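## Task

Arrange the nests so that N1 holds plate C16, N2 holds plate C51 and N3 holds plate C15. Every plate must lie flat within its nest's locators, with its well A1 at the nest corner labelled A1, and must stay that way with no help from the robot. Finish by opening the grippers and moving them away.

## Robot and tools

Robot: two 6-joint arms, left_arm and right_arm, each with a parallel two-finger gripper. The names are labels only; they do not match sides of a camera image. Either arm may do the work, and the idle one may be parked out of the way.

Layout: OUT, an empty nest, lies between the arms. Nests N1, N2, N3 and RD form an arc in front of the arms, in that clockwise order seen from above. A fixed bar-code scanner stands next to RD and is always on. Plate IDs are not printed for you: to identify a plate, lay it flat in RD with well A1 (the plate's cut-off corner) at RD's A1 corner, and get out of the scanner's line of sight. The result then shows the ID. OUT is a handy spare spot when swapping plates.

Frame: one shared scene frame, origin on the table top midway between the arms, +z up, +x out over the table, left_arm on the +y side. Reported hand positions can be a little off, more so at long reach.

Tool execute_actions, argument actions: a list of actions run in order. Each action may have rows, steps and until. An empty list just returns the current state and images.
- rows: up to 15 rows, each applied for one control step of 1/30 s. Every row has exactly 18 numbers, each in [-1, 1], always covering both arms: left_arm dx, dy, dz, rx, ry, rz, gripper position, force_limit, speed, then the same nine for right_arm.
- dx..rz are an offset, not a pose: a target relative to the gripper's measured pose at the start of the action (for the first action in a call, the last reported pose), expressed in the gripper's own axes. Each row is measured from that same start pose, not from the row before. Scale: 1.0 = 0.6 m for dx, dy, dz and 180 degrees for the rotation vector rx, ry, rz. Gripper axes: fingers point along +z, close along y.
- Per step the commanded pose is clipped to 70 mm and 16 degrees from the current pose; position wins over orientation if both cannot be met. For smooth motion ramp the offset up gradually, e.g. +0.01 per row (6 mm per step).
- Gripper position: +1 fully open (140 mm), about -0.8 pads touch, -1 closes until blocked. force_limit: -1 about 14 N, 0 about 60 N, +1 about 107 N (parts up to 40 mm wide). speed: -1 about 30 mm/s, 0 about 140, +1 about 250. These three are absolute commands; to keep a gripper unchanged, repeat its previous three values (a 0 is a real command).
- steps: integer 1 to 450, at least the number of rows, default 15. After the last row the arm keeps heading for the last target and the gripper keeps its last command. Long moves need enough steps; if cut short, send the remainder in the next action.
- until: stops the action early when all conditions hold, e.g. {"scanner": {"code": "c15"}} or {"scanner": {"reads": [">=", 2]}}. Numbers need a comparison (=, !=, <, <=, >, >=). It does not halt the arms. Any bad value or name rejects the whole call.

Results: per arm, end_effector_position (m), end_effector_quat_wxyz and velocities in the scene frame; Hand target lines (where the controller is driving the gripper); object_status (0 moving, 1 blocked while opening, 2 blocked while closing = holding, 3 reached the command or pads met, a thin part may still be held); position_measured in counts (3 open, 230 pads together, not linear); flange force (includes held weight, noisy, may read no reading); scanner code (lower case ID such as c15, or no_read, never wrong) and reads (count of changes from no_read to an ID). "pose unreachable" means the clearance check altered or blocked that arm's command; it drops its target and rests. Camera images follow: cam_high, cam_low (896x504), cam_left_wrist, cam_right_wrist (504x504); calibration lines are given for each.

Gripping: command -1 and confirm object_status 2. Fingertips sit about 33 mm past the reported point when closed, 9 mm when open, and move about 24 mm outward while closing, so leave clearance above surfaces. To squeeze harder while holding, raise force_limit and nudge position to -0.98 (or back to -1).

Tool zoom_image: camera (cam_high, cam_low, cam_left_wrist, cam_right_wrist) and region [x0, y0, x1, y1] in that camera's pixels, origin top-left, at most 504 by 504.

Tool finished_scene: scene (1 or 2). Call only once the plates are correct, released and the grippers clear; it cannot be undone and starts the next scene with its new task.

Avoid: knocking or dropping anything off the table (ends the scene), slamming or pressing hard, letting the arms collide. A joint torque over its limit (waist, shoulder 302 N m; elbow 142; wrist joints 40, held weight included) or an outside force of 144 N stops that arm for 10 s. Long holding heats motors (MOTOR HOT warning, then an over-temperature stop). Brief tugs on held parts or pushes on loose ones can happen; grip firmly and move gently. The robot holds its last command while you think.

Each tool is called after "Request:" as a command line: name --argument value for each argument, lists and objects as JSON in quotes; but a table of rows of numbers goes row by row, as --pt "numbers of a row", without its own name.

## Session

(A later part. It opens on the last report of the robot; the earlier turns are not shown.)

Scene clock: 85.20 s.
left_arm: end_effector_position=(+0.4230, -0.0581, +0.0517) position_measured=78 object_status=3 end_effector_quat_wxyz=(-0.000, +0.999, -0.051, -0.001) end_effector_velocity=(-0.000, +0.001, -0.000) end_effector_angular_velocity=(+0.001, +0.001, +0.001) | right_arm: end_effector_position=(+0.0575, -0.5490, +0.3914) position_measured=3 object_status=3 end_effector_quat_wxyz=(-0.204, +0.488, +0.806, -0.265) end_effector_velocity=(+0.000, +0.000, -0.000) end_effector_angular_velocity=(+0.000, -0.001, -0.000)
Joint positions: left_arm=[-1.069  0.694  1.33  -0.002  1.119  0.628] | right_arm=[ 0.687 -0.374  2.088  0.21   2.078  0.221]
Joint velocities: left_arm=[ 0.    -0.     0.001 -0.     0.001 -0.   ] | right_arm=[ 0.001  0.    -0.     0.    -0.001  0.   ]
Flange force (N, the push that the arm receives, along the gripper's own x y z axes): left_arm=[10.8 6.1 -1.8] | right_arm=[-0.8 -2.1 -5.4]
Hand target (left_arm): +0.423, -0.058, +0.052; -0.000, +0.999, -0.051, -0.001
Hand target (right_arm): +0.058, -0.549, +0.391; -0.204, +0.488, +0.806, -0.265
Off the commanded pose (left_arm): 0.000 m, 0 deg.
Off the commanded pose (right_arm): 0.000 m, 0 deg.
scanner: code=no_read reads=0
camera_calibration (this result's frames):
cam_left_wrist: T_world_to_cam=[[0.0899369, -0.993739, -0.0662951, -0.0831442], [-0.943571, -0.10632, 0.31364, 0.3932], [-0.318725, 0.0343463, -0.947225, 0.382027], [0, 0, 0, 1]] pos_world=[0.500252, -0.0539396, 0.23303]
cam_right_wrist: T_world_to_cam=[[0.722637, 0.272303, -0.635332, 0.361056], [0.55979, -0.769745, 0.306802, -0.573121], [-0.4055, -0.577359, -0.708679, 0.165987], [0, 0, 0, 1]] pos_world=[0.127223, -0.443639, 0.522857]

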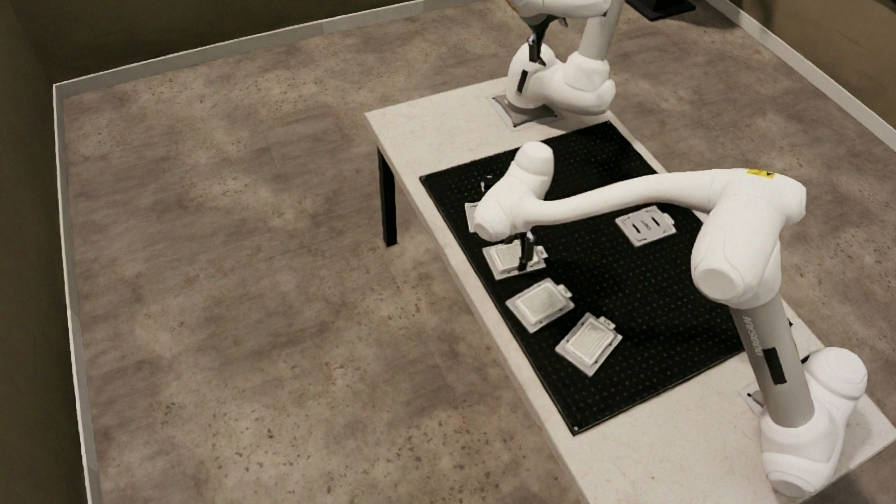

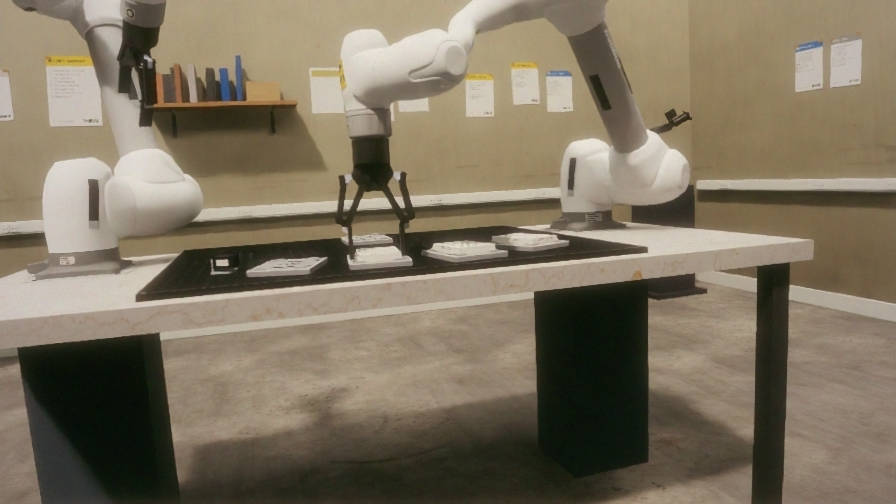

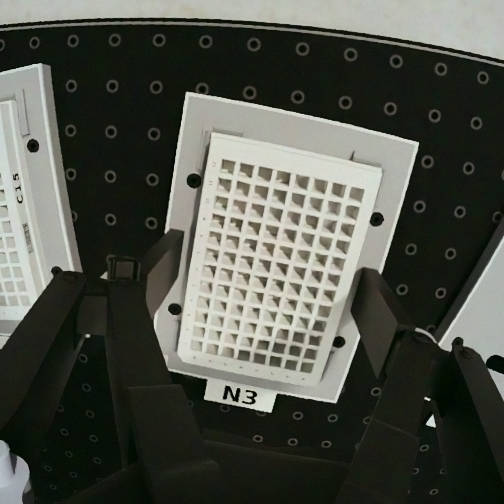

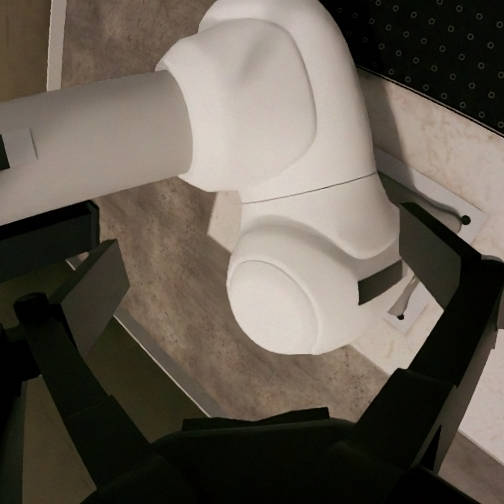

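Request:
execute_actions --actions '[{"rows":[[0,0,0,0,0,0,-1,0,-0.7,0,0,0,0,0,0,1,0,0]],"steps":20},{"rows":[[0,0,-0.01,0,0,0,-1,0,-0.7,0,0,0,0,0,0,1,0,0],[0,0,-0.02,0,0,0,-1,0,-0.7,0,0,0,0,0,0,1,0,0],[0,0,-0.03,0,0,0,-1,0,-0.7,0,0,0,0,0,0,1,0,0],[0,0,-0.045,0,0,0,-1,0,-0.7,0,0,0,0,0,0,1,0,0],[0,0,-0.06,0,0,0,-1,0,-0.7,0,0,0,0,0,0,1,0,0],[0,0,-0.08,0,0,0,-1,0,-0.7,0,0,0,0,0,0,1,0,0]],"steps":25}]'

Request:
zoom_image --camera "cam_low" --region '[320, 200, 440, 280]'

Scene clock: 90.20 s.
left_arm: end_effector_position=(+0.4231, -0.0581, +0.1001) position_measured=106 object_status=2 end_effector_quat_wxyz=(+0.000, +0.999, -0.051, -0.001) end_effector_velocity=(+0.001, -0.001, +0.001) end_effector_angular_velocity=(-0.002, -0.002, -0.000) | right_arm: end_effector_position=(+0.0575, -0.5490, +0.3914) position_measured=3 object_status=3 end_effector_quat_wxyz=(-0.204, +0.488, +0.806, -0.265) end_effector_velocity=(+0.000, -0.000, +0.000) end_effector_angular_velocity=(-0.001, +0.001, +0.000)
Joint positions: left_arm=[-1.069  0.661  1.293 -0.001  1.188  0.628] | right_arm=[ 0.687 -0.374  2.088  0.21   2.078  0.221]
Joint velocities: left_arm=[ 0.    -0.001 -0.002  0.    -0.     0.   ] | right_arm=[-0.     0.     0.    -0.001  0.001  0.   ]
Flange force (N, the push that the arm receives, along the gripper's own x y z axes): left_arm=[4.1 7.3 -2.5] | right_arm=[-2.5 -3.3 -3.6]
Flange force at the end of the 1st action (N, along the gripper's axes at the end of the call): left_arm=[-1.9 -4.5 -90.1] | right_arm=[-2.2 -4.0 -3.1]
Hand target (left_arm): +0.423, -0.058, +0.100; +0.000, +0.999, -0.051, -0.001
Hand target (right_arm): +0.058, -0.549, +0.391; -0.204, +0.488, +0.806, -0.265
Off the commanded pose (left_arm): 0.000 m, 0 deg.
Off the commanded pose (right_arm): 0.000 m, 0 deg.
scanner: code=no_read reads=0
camera_calibration (this result's frames):
cam_left_wrist: T_world_to_cam=[[0.0898643, -0.993769, -0.0659367, -0.0799936], [-0.943665, -0.106129, 0.31342, 0.378193], [-0.318465, 0.0340569, -0.947323, 0.427774], [0, 0, 0, 1]] pos_world=[0.500307, -0.0539266, 0.281432]
cam_right_wrist: T_world_to_cam=[[0.722637, 0.272303, -0.635332, 0.361056], [0.55979, -0.769745, 0.306803, -0.573121], [-0.4055, -0.577359, -0.708679, 0.165987], [0, 0, 0, 1]] pos_world=[0.127223, -0.443639, 0.522857]

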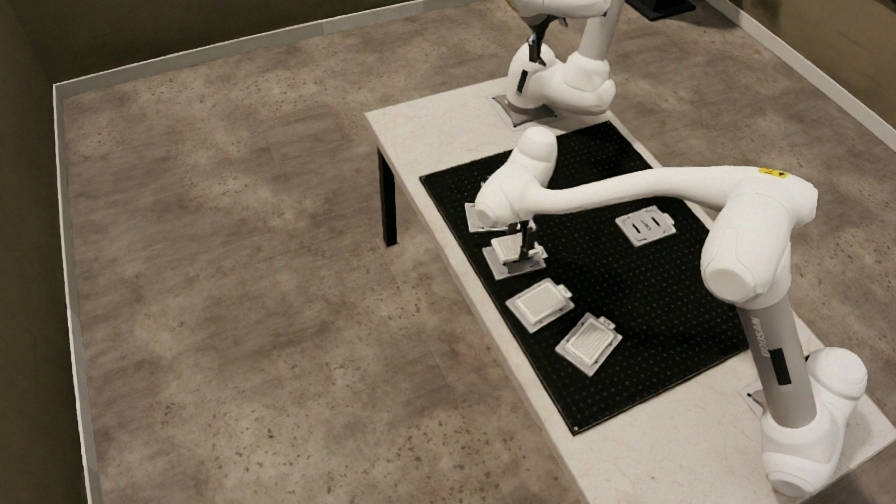

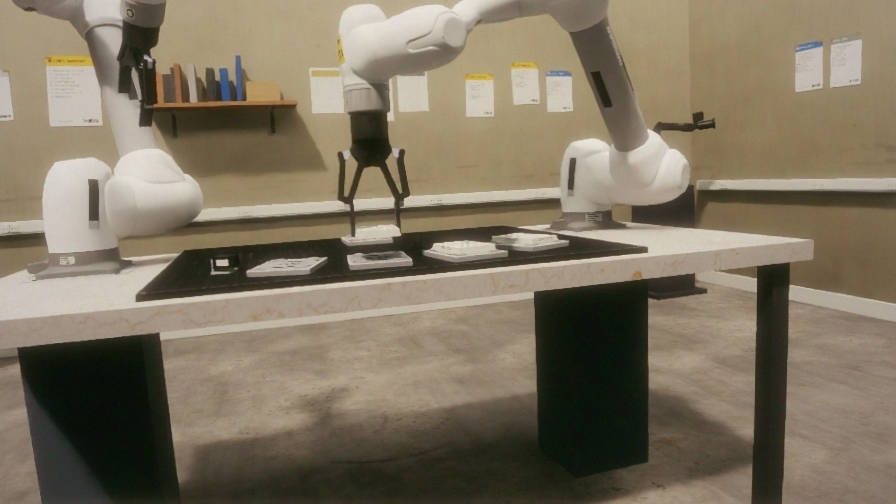

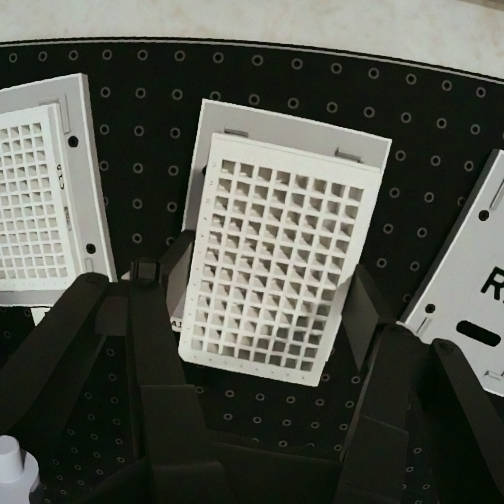

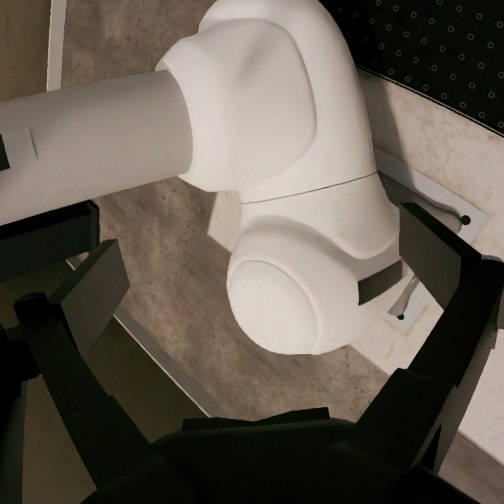

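Region (320, 200, 440, 280) of cam_low's 896x504 image, scaled by 4.200, with more detail than that image has.

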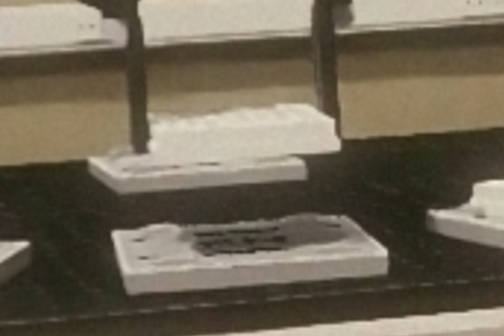

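Request:
execute_actions --actions '[{"rows":[[0,0.01,0,0,0,0.005,-1,0,-0.7,0,0,0,0,0,0,1,0,0],[0,0.025,0,0,0,0.01,-1,0,-0.7,0,0,0,0,0,0,1,0,0],[0,0.045,0,0,0,0.02,-1,0,-0.7,0,0,0,0,0,0,1,0,0],[0,0.07,0,0,0,0.03,-1,0,-0.7,0,0,0,0,0,0,1,0,0],[0,0.1,0,0,0,0.04,-1,0,-0.7,0,0,0,0,0,0,1,0,0],[0,0.13,0,0,0,0.05,-1,0,-0.7,0,0,0,0,0,0,1,0,0],[0,0.16,0,0,0,0.06,-1,0,-0.7,0,0,0,0,0,0,1,0,0],[0,0.19,0,0,0,0.07,-1,0,-0.7,0,0,0,0,0,0,1,0,0],[0,0.22,0,0,0,0.08,-1,0,-0.7,0,0,0,0,0,0,1,0,0],[0,0.25,0,0,0,0.09,-1,0,-0.7,0,0,0,0,0,0,1,0,0],[0.003,0.275,0,0,0,0.094,-1,0,-0.7,0,0,0,0,0,0,1,0,0],[0.003,0.2945,0,0,0,0.094,-1,0,-0.7,0,0,0,0,0,0,1,0,0]],"steps":35}]'

Scene clock: 101.63 s.
left_arm: end_effector_position=(+0.4069, -0.2339, +0.1001) position_measured=106 object_status=2 end_effector_quat_wxyz=(+0.000, +0.980, -0.198, -0.001) end_effector_velocity=(-0.000, +0.000, -0.000) end_effector_angular_velocity=(+0.001, +0.001, +0.000) | right_arm: end_effector_position=(+0.0575, -0.5490, +0.3914) position_measured=3 object_status=3 end_effector_quat_wxyz=(-0.204, +0.488, +0.806, -0.265) end_effector_velocity=(+0.000, +0.000, -0.001) end_effector_angular_velocity=(-0.002, +0.002, +0.000)
Joint positions: left_arm=[-1.167  0.922  0.819 -0.002  1.401  0.825] | right_arm=[ 0.687 -0.374  2.088  0.21   2.078  0.221]
Joint velocities: left_arm=[ 0.    -0.     0.001 -0.     0.001  0.   ] | right_arm=[ 0.     0.003  0.001 -0.001 -0.001 -0.   ]
Flange force (N, the push that the arm receives, along the gripper's own x y z axes): left_arm=[2.3 1.4 -4.4] | right_arm=[-4.5 -1.4 -5.0]
Hand target (left_arm): +0.407, -0.234, +0.100; +0.000, +0.980, -0.198, -0.001
Hand target (right_arm): +0.058, -0.549, +0.391; -0.204, +0.488, +0.806, -0.265
Off the commanded pose (left_arm): 0.000 m, 0 deg.
Off the commanded pose (right_arm): 0.000 m, 0 deg.
scanner: code=no_read reads=0
camera_calibration (this result's frames):
cam_left_wrist: T_world_to_cam=[[-0.203365, -0.976912, -0.0654588, -0.130023], [-0.933628, 0.173347, 0.313512, 0.405517], [-0.294927, 0.124872, -0.947325, 0.44026], [0, 0, 0, 1]] pos_world=[0.482004, -0.252292, 0.281423]
cam_right_wrist: T_world_to_cam=[[0.722637, 0.272303, -0.635332, 0.361056], [0.55979, -0.769745, 0.306803, -0.573121], [-0.405501, -0.577359, -0.708679, 0.165987], [0, 0, 0, 1]] pos_world=[0.127223, -0.443639, 0.522857]

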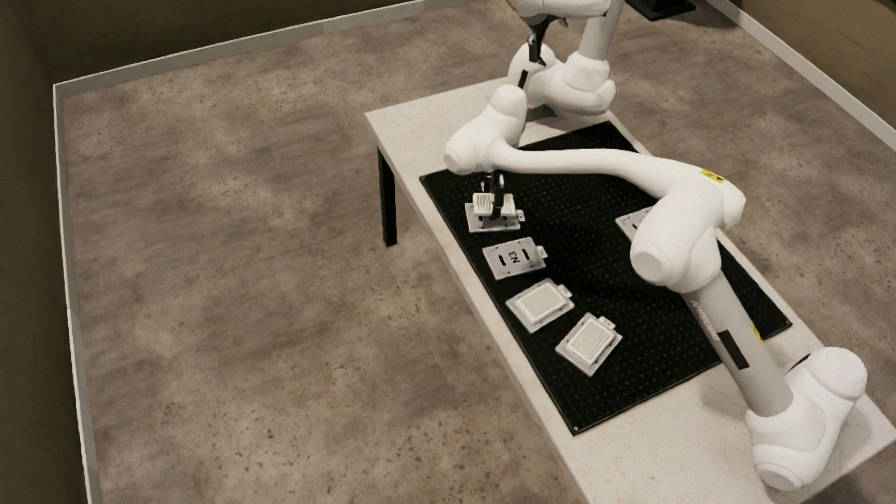

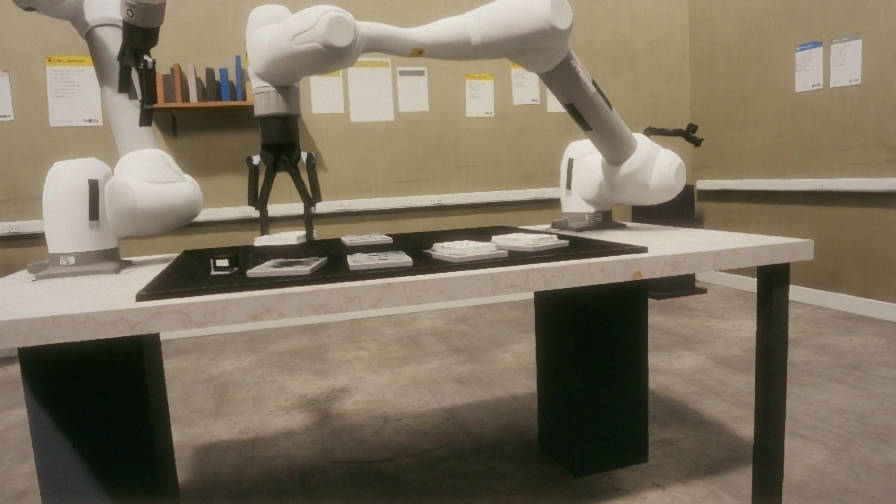

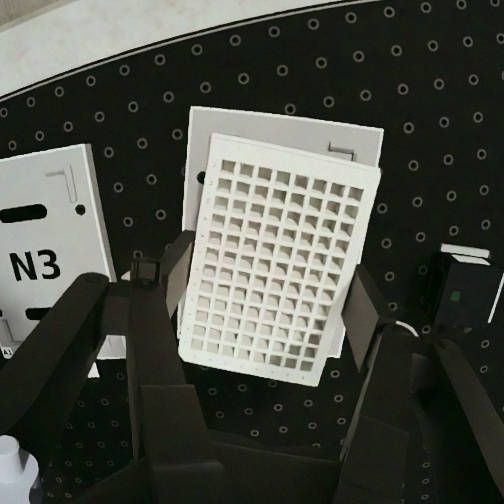

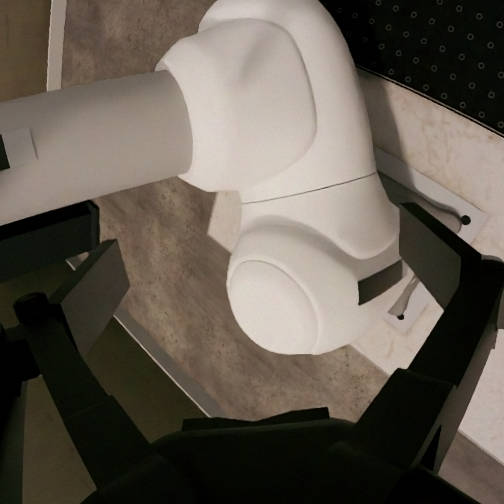

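Request:
execute_actions --actions '[{"rows":[[0,0.001,0.01,0,0,-0.01,-1,0,-0.7,0,0,0,0,0,0,1,0,0],[0,0.001,0.02,0,0,-0.02,-1,0,-0.7,0,0,0,0,0,0,1,0,0],[0,0.001,0.035,0,0,-0.032,-1,0,-0.7,0,0,0,0,0,0,1,0,0],[0,0.001,0.0497,0,0,-0.032,-1,0,-0.7,0,0,0,0,0,0,1,0,0]],"steps":22}]'

Request:
zoom_image --camera "cam_left_wrist" --region '[170, 80, 430, 240]'

Scene clock: 105.97 s.
left_arm: end_effector_position=(+0.4066, -0.2345, +0.0703) position_measured=106 object_status=2 end_effector_quat_wxyz=(+0.000, +0.989, -0.148, -0.001) end_effector_velocity=(+0.000, -0.000, +0.001) end_effector_angular_velocity=(-0.001, -0.001, +0.000) | right_arm: end_effector_position=(+0.0575, -0.5490, +0.3914) position_measured=3 object_status=3 end_effector_quat_wxyz=(-0.204, +0.488, +0.806, -0.265) end_effector_velocity=(+0.000, -0.000, +0.000) end_effector_angular_velocity=(-0.002, +0.001, -0.001)
Joint positions: left_arm=[-1.167  0.935  0.848 -0.002  1.359  0.724] | right_arm=[ 0.687 -0.374  2.088  0.21   2.078  0.221]
Joint velocities: left_arm=[ 0.    -0.001 -0.     0.    -0.    -0.   ] | right_arm=[-0.001  0.     0.    -0.001  0.001  0.   ]
Flange force (N, the push that the arm receives, along the gripper's own x y z axes): left_arm=[11.5 11.8 -3.7] | right_arm=[-0.7 -2.5 -4.3]
Hand target (left_arm): +0.407, -0.235, +0.070; +0.000, +0.989, -0.148, -0.001
Hand target (right_arm): +0.058, -0.549, +0.391; -0.204, +0.488, +0.806, -0.265
Off the commanded pose (left_arm): 0.000 m, 0 deg.
Off the commanded pose (right_arm): 0.000 m, 0 deg.
scanner: code=no_read reads=0
camera_calibration (this result's frames):
cam_left_wrist: T_world_to_cam=[[-0.104263, -0.992383, -0.0656092, -0.176501], [-0.946314, 0.078695, 0.313523, 0.397694], [-0.305972, 0.0947758, -0.947311, 0.409455], [0, 0, 0, 1]] pos_world=[0.483223, -0.24526, 0.251615]

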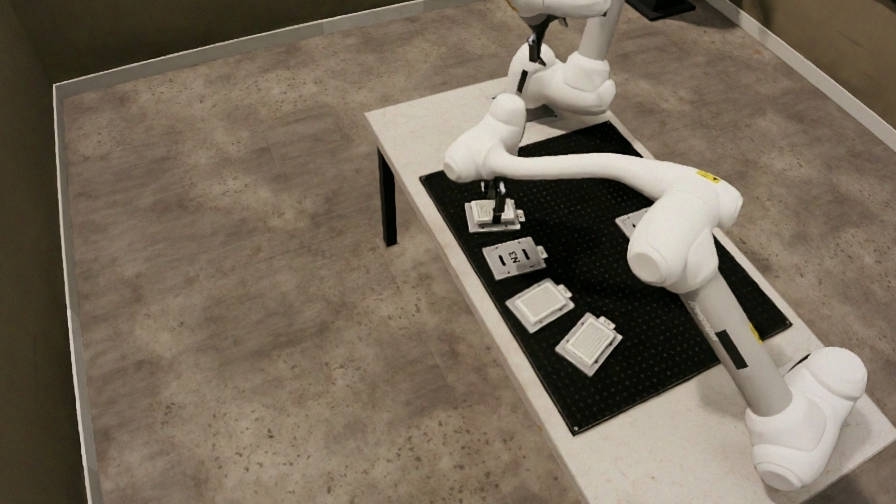

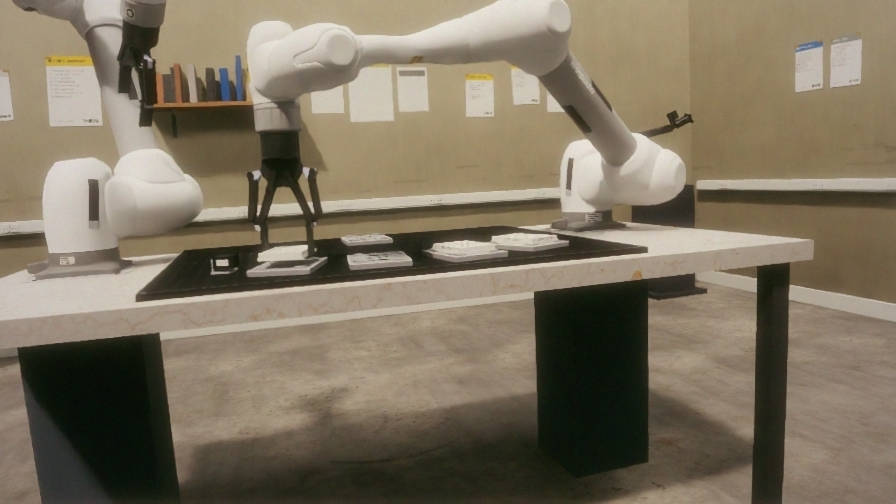

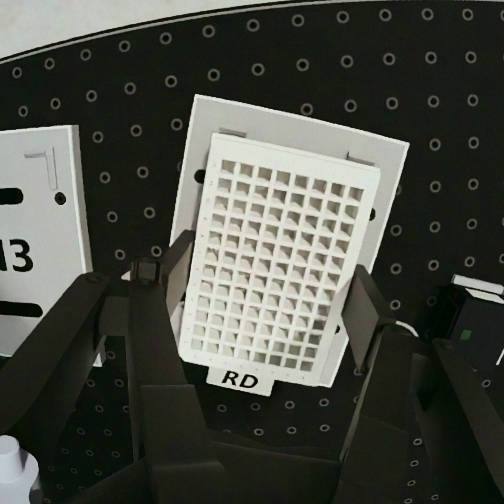

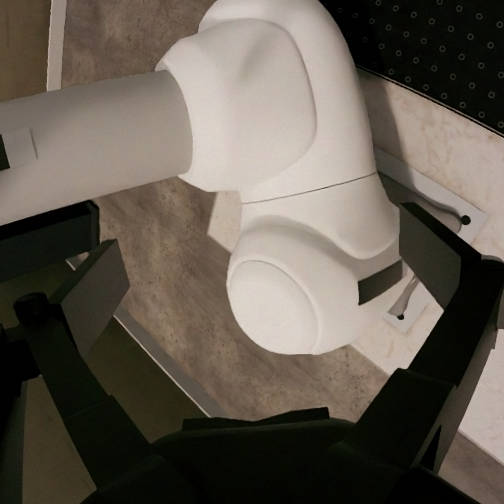

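Region (170, 80, 430, 240) of cam_left_wrist's 504x504 image, scaled by 1.938, with more detail than that image has; it fills the top 310 rows of this view, and the rest is white.

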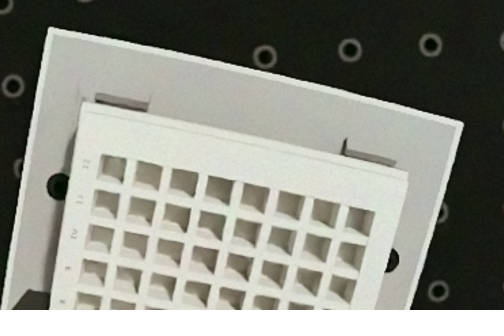

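Request:
execute_actions --actions '[{"rows":[[0,0,0.005,0,0,0.005,-1,0,-0.7,0,0,0,0,0,0,1,0,0],[0,0,0.01,0,0,0.005,-1,0,-0.7,0,0,0,0,0,0,1,0,0],[0,0,0.015,0,0,0.005,-1,0,-0.7,0,0,0,0,0,0,1,0,0],[0,0,0.02,0,0,0.005,-1,0,-0.7,0,0,0,0,0,0,1,0,0]],"steps":18}]'

Request:
zoom_image --camera "cam_left_wrist" --region '[140, 80, 440, 420]'

Scene clock: 110.80 s.
left_arm: end_effector_position=(+0.4066, -0.2345, +0.0583) position_measured=106 object_status=2 end_effector_quat_wxyz=(+0.000, +0.988, -0.156, -0.001) end_effector_velocity=(+0.000, -0.000, +0.000) end_effector_angular_velocity=(-0.001, -0.000, +0.000) | right_arm: end_effector_position=(+0.0575, -0.5490, +0.3914) position_measured=3 object_status=3 end_effector_quat_wxyz=(-0.204, +0.488, +0.806, -0.265) end_effector_velocity=(+0.000, +0.000, -0.000) end_effector_angular_velocity=(+0.000, -0.002, -0.000)
Joint positions: left_arm=[-1.167  0.941  0.859 -0.001  1.342  0.74 ] | right_arm=[ 0.687 -0.374  2.088  0.21   2.078  0.221]
Joint velocities: left_arm=[ 0.    -0.    -0.001 -0.     0.    -0.   ] | right_arm=[ 0.001  0.    -0.    -0.    -0.001  0.001]
Flange force (N, the push that the arm receives, along the gripper's own x y z axes): left_arm=[6.5 5.1 -3.7] | right_arm=[-4.8 -2.3 -4.4]
Hand target (left_arm): +0.407, -0.235, +0.058; +0.000, +0.988, -0.156, -0.001
Hand target (right_arm): +0.058, -0.549, +0.391; -0.204, +0.488, +0.806, -0.265
Off the commanded pose (left_arm): 0.000 m, 0 deg.
Off the commanded pose (right_arm): 0.000 m, 0 deg.
scanner: code=no_read reads=0
camera_calibration (this result's frames):
cam_left_wrist: T_world_to_cam=[[-0.119849, -0.990621, -0.0656236, -0.170538], [-0.944987, 0.0935647, 0.31344, 0.404418], [-0.304361, 0.0995791, -0.947338, 0.39857], [0, 0, 0, 1]] pos_world=[0.48304, -0.246467, 0.239628]
cam_right_wrist: T_world_to_cam=[[0.722637, 0.272303, -0.635332, 0.361056], [0.55979, -0.769745, 0.306803, -0.573121], [-0.4055, -0.57736, -0.708679, 0.165987], [0, 0, 0, 1]] pos_world=[0.127223, -0.443639, 0.522857]

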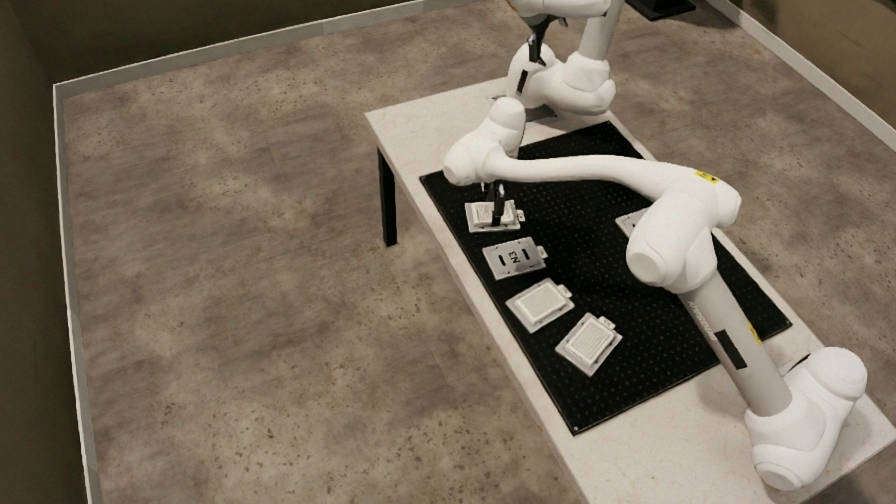

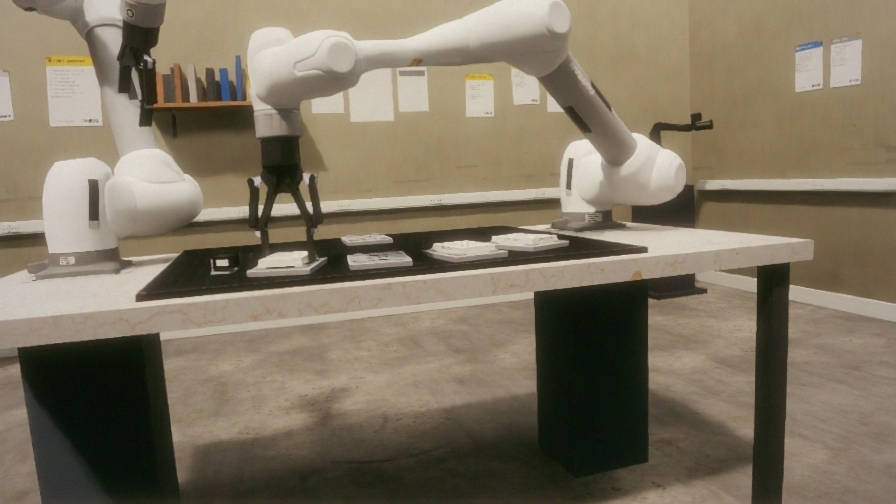

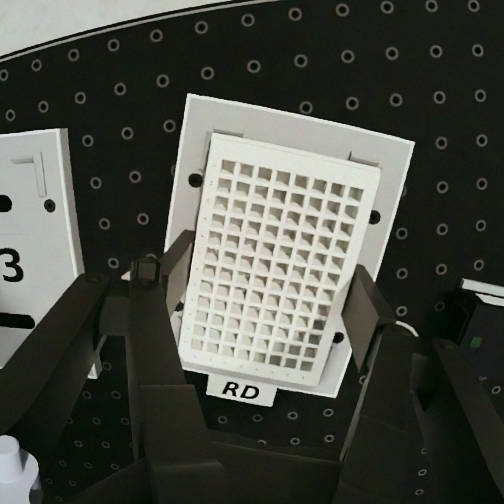

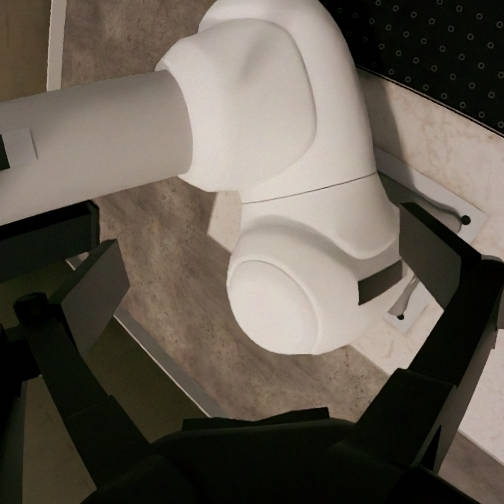

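Region (140, 80, 440, 420) of cam_left_wrist's 504x504 image, scaled by 1.482, with more detail than that image has; it fills the left 445 columns of this view, and the rest is white.

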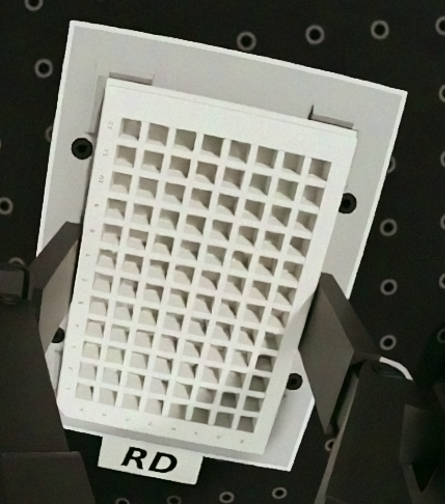

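Looks aligned. Lower in small steps.

Request:
execute_actions --actions '[{"rows":[[0,0,0.0035,0,0,0,-1,0,-0.7,0,0,0,0,0,0,1,0,0]],"steps":10},{"rows":[[0,0,0.003,0,0,0,-1,0,-0.7,0,0,0,0,0,0,1,0,0]],"steps":10}]'

Scene clock: 113.10 s.
left_arm: end_effector_position=(+0.4066, -0.2345, +0.0544) position_measured=106 object_status=2 end_effector_quat_wxyz=(+0.000, +0.988, -0.156, -0.001) end_effector_velocity=(-0.000, +0.000, -0.001) end_effector_angular_velocity=(+0.001, +0.000, -0.000) | right_arm: end_effector_position=(+0.0575, -0.5490, +0.3914) position_measured=3 object_status=3 end_effector_quat_wxyz=(-0.204, +0.488, +0.806, -0.265) end_effector_velocity=(+0.000, -0.000, +0.000) end_effector_angular_velocity=(-0.000, -0.000, -0.002)
Joint positions: left_arm=[-1.167  0.943  0.863 -0.002  1.337  0.74 ] | right_arm=[ 0.687 -0.374  2.088  0.21   2.078  0.221]
Joint velocities: left_arm=[-0.     0.     0.001 -0.    -0.     0.   ] | right_arm=[-0.001 -0.001 -0.    -0.     0.001  0.001]
Flange force (N, the push that the arm receives, along the gripper's own x y z axes): left_arm=[10.2 8.9 -2.2] | right_arm=[-2.0 -1.6 -4.5]
Flange force at the end of the 1st action (N, along the gripper's axes at the end of the call): left_arm=[10.2 10.3 -2.2] | right_arm=[-6.4 -1.2 -5.4]
Hand target (left_arm): +0.407, -0.235, +0.054; +0.000, +0.988, -0.156, -0.001
Hand target (right_arm): +0.058, -0.549, +0.391; -0.204, +0.488, +0.806, -0.265
Off the commanded pose (left_arm): 0.000 m, 0 deg.
Off the commanded pose (right_arm): 0.000 m, 0 deg.
scanner: code=no_read reads=0
camera_calibration (this result's frames):
cam_left_wrist: T_world_to_cam=[[-0.119828, -0.990627, -0.0655705, -0.170824], [-0.944966, 0.0935532, 0.313507, 0.405597], [-0.304435, 0.0995288, -0.947319, 0.394907], [0, 0, 0, 1]] pos_world=[0.483029, -0.246473, 0.235744]
cam_right_wrist: T_world_to_cam=[[0.722637, 0.272303, -0.635332, 0.361056], [0.55979, -0.769745, 0.306802, -0.573121], [-0.4055, -0.577359, -0.708679, 0.165987], [0, 0, 0, 1]] pos_world=[0.127223, -0.443639, 0.522857]

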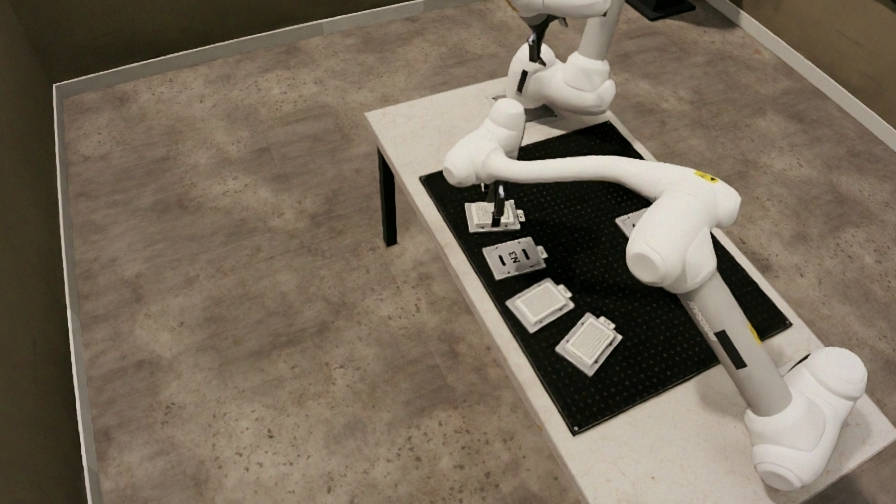

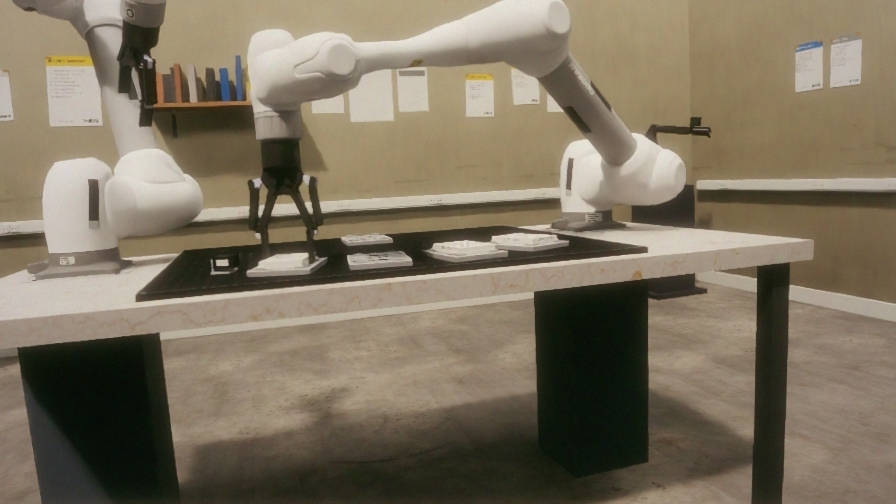

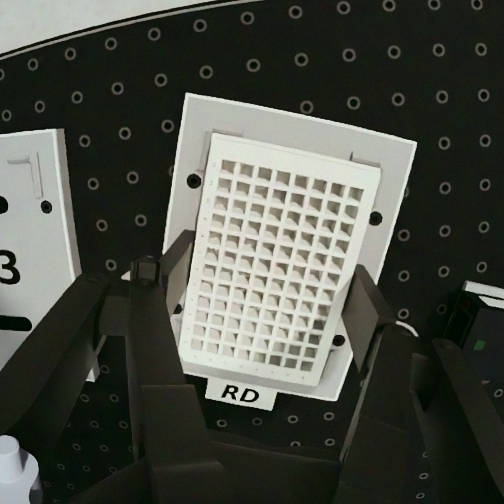

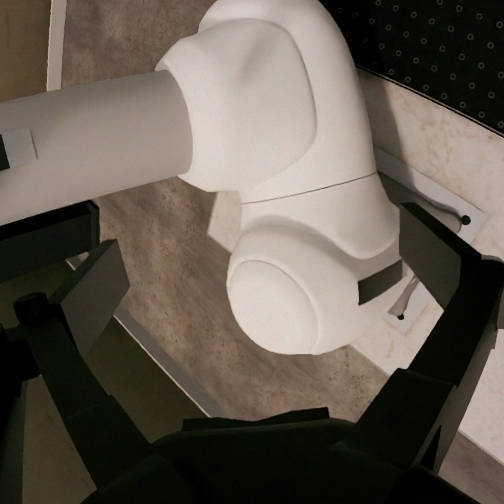

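Request:
execute_actions --actions '[{"rows":[[0,0,0.002,0,0,0,-1,0,-0.7,0,0,0,0,0,0,1,0,0]],"steps":8},{"rows":[[0,0,0,0,0,0,0.4,0,-0.5,0,0,0,0,0,0,1,0,0]],"steps":12},{"rows":[[0,0,-0.078,0,0,0,0.4,0,-0.5,0,0,0,0,0,0,1,0,0]],"steps":20},{"rows":[[-0.14,-0.583,0,0,0,-0.15,0.4,0,-0.5,0,0,0,0,0,0,1,0,0]],"steps":45}]'

Scene clock: 120.97 s.
left_arm: end_effector_position=(+0.4343, +0.1239, +0.1000) position_measured=78 object_status=3 end_effector_quat_wxyz=(-0.000, +0.997, +0.079, -0.001) end_effector_velocity=(-0.001, +0.001, -0.001) end_effector_angular_velocity=(+0.001, +0.001, -0.000) | right_arm: end_effector_position=(+0.0575, -0.5490, +0.3914) position_measured=3 object_status=3 end_effector_quat_wxyz=(-0.204, +0.488, +0.806, -0.265) end_effector_velocity=(-0.000, +0.000, -0.000) end_effector_angular_velocity=(+0.001, -0.000, +0.001)
Joint positions: left_arm=[-0.936  0.456  1.633 -0.001  1.054  0.501] | right_arm=[ 0.687 -0.374  2.088  0.21   2.078  0.221]
Joint velocities: left_arm=[-0.     0.     0.001 -0.    -0.     0.   ] | right_arm=[ 0.001 -0.     0.     0.    -0.    -0.001]
Flange force (N, the push that the arm receives, along the gripper's own x y z axes): left_arm=[4.2 9.2 0.1] | right_arm=[-3.0 -2.5 -4.4]
Flange force at the end of the 1st action (N, along the gripper's axes at the end of the call): left_arm=[1.4 4.0 -34.6] | right_arm=[-0.8 -1.9 -4.1]
Flange force at the end of the 2nd action (N, along the gripper's axes at the end of the call): left_arm=[5.8 19.0 -3.2] | right_arm=[-5.9 -2.1 -4.4]
Flange force at the end of the 3rd action (N, along the gripper's axes at the end of the call): left_arm=[1.7 7.1 -2.0] | right_arm=[-6.0 -3.4 -4.2]
Hand target (left_arm): +0.434, +0.124, +0.100; -0.000, +0.997, +0.079, -0.001
Hand target (right_arm): +0.058, -0.549, +0.391; -0.204, +0.488, +0.806, -0.265
Off the commanded pose (left_arm): 0.000 m, 0 deg.
Off the commanded pose (right_arm): 0.000 m, 0 deg.
scanner: code=c16 reads=1
camera_calibration (this result's frames):
cam_left_wrist: T_world_to_cam=[[0.343074, -0.936968, -0.0662737, -0.0170487], [-0.884413, -0.345985, 0.313221, 0.412149], [-0.316407, -0.0488444, -0.947365, 0.434469], [0, 0, 0, 1]] pos_world=[0.507828, 0.147845, 0.281377]
cam_right_wrist: T_world_to_cam=[[0.722637, 0.272303, -0.635332, 0.361056], [0.55979, -0.769745, 0.306802, -0.573121], [-0.4055, -0.577359, -0.708679, 0.165987], [0, 0, 0, 1]] pos_world=[0.127223, -0.443639, 0.522857]

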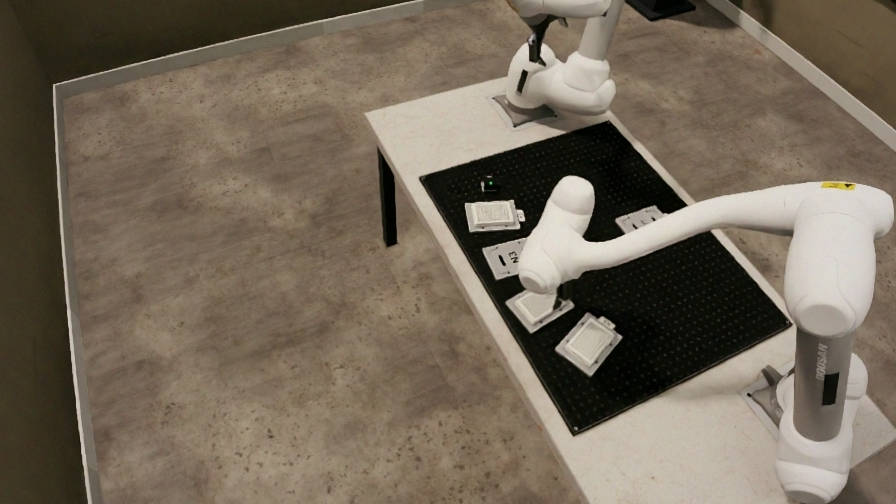

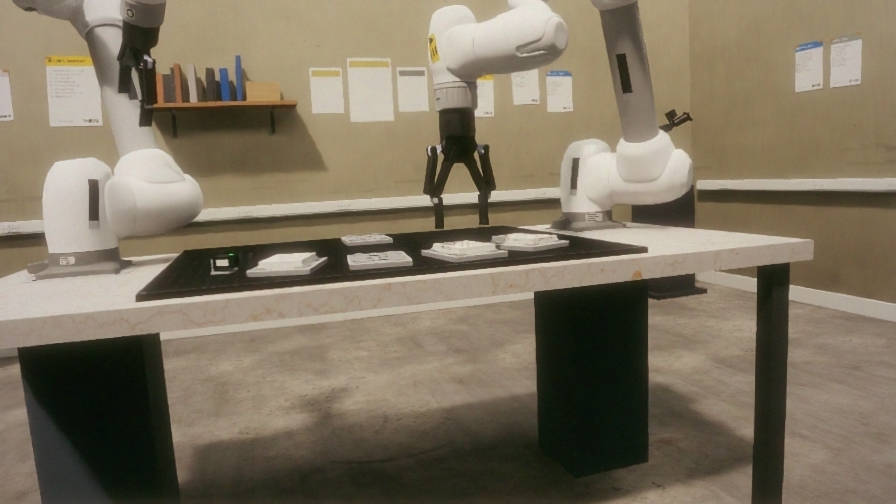

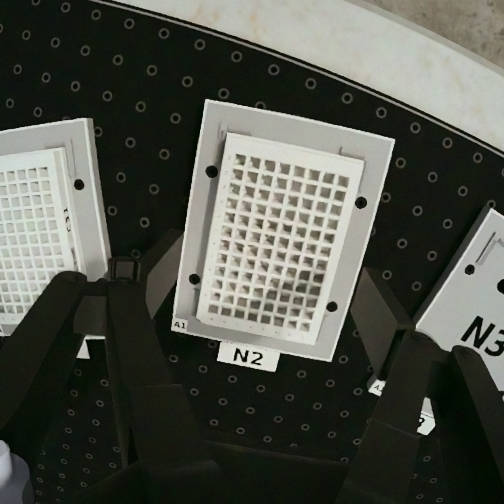

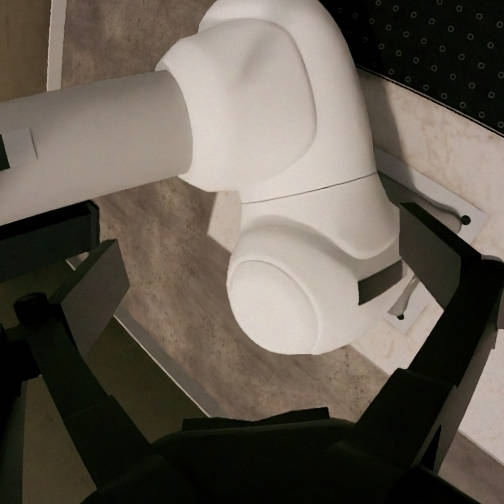

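Request:
execute_actions --actions '[{"rows":[[0,0.0033,0.03,0,0,0,0.4,0,-0.5,0,0,0,0,0,0,1,0,0],[0,0.0033,0.076,0,0,0,0.4,0,-0.5,0,0,0,0,0,0,1,0,0]],"steps":24}]'

Scene clock: 124.17 s.
left_arm: end_effector_position=(+0.4346, +0.1220, +0.0544) position_measured=78 object_status=3 end_effector_quat_wxyz=(-0.000, +0.997, +0.079, -0.001) end_effector_velocity=(-0.000, +0.000, -0.000) end_effector_angular_velocity=(+0.001, +0.000, -0.000) | right_arm: end_effector_position=(+0.0575, -0.5490, +0.3914) position_measured=3 object_status=3 end_effector_quat_wxyz=(-0.204, +0.488, +0.806, -0.265) end_effector_velocity=(+0.000, +0.000, -0.000) end_effector_angular_velocity=(-0.001, +0.001, +0.003)
Joint positions: left_arm=[-0.937  0.497  1.663 -0.001  0.982  0.499] | right_arm=[ 0.687 -0.374  2.088  0.21   2.078  0.221]
Joint velocities: left_arm=[-0.     0.     0.001  0.    -0.    -0.   ] | right_arm=[ 0.001  0.001  0.    -0.001 -0.    -0.001]
Flange force (N, the push that the arm receives, along the gripper's own x y z axes): left_arm=[3.9 6.2 -1.7] | right_arm=[-1.4 -3.1 -4.1]
Hand target (left_arm): +0.435, +0.122, +0.054; -0.000, +0.997, +0.079, -0.001
Hand target (right_arm): +0.058, -0.549, +0.391; -0.204, +0.488, +0.806, -0.265
Off the commanded pose (left_arm): 0.000 m, 0 deg.
Off the commanded pose (right_arm): 0.000 m, 0 deg.
scanner: code=c16 reads=1
camera_calibration (this result's frames):
cam_left_wrist: T_world_to_cam=[[0.343124, -0.93695, -0.0662672, -0.0220505], [-0.884402, -0.346032, 0.313201, 0.426032], [-0.316384, -0.0488599, -0.947372, 0.391238], [0, 0, 0, 1]] pos_world=[0.508131, 0.145876, 0.235753]

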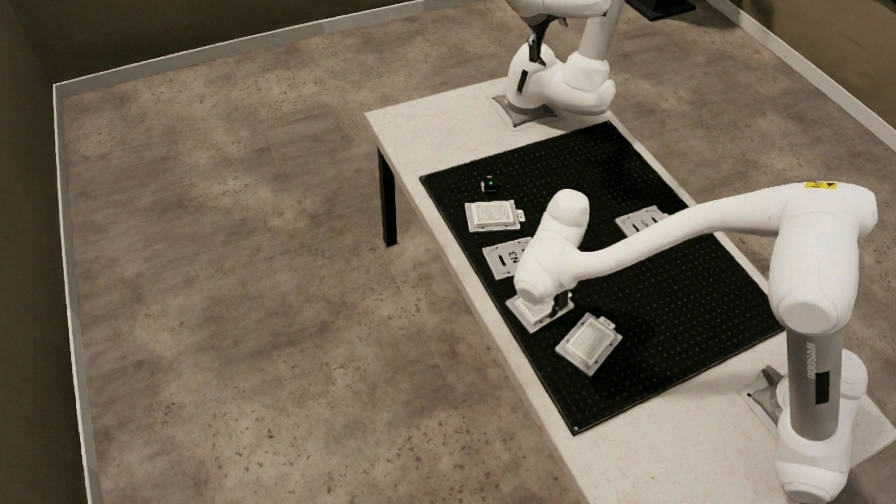

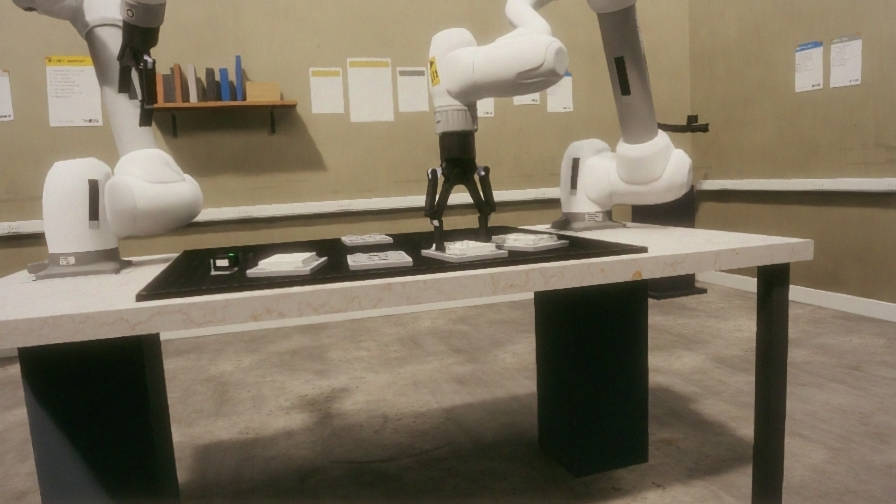

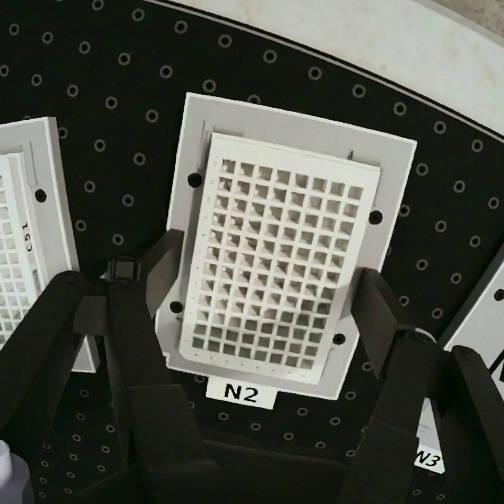

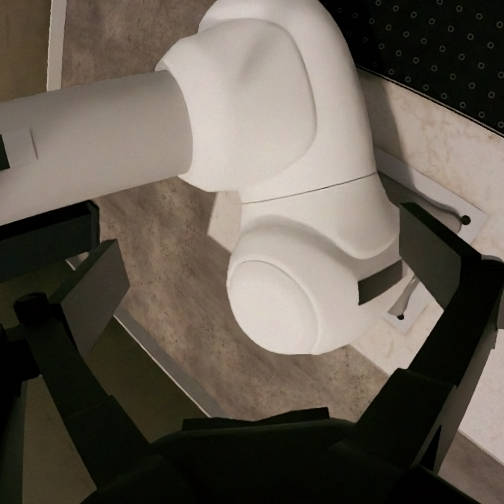

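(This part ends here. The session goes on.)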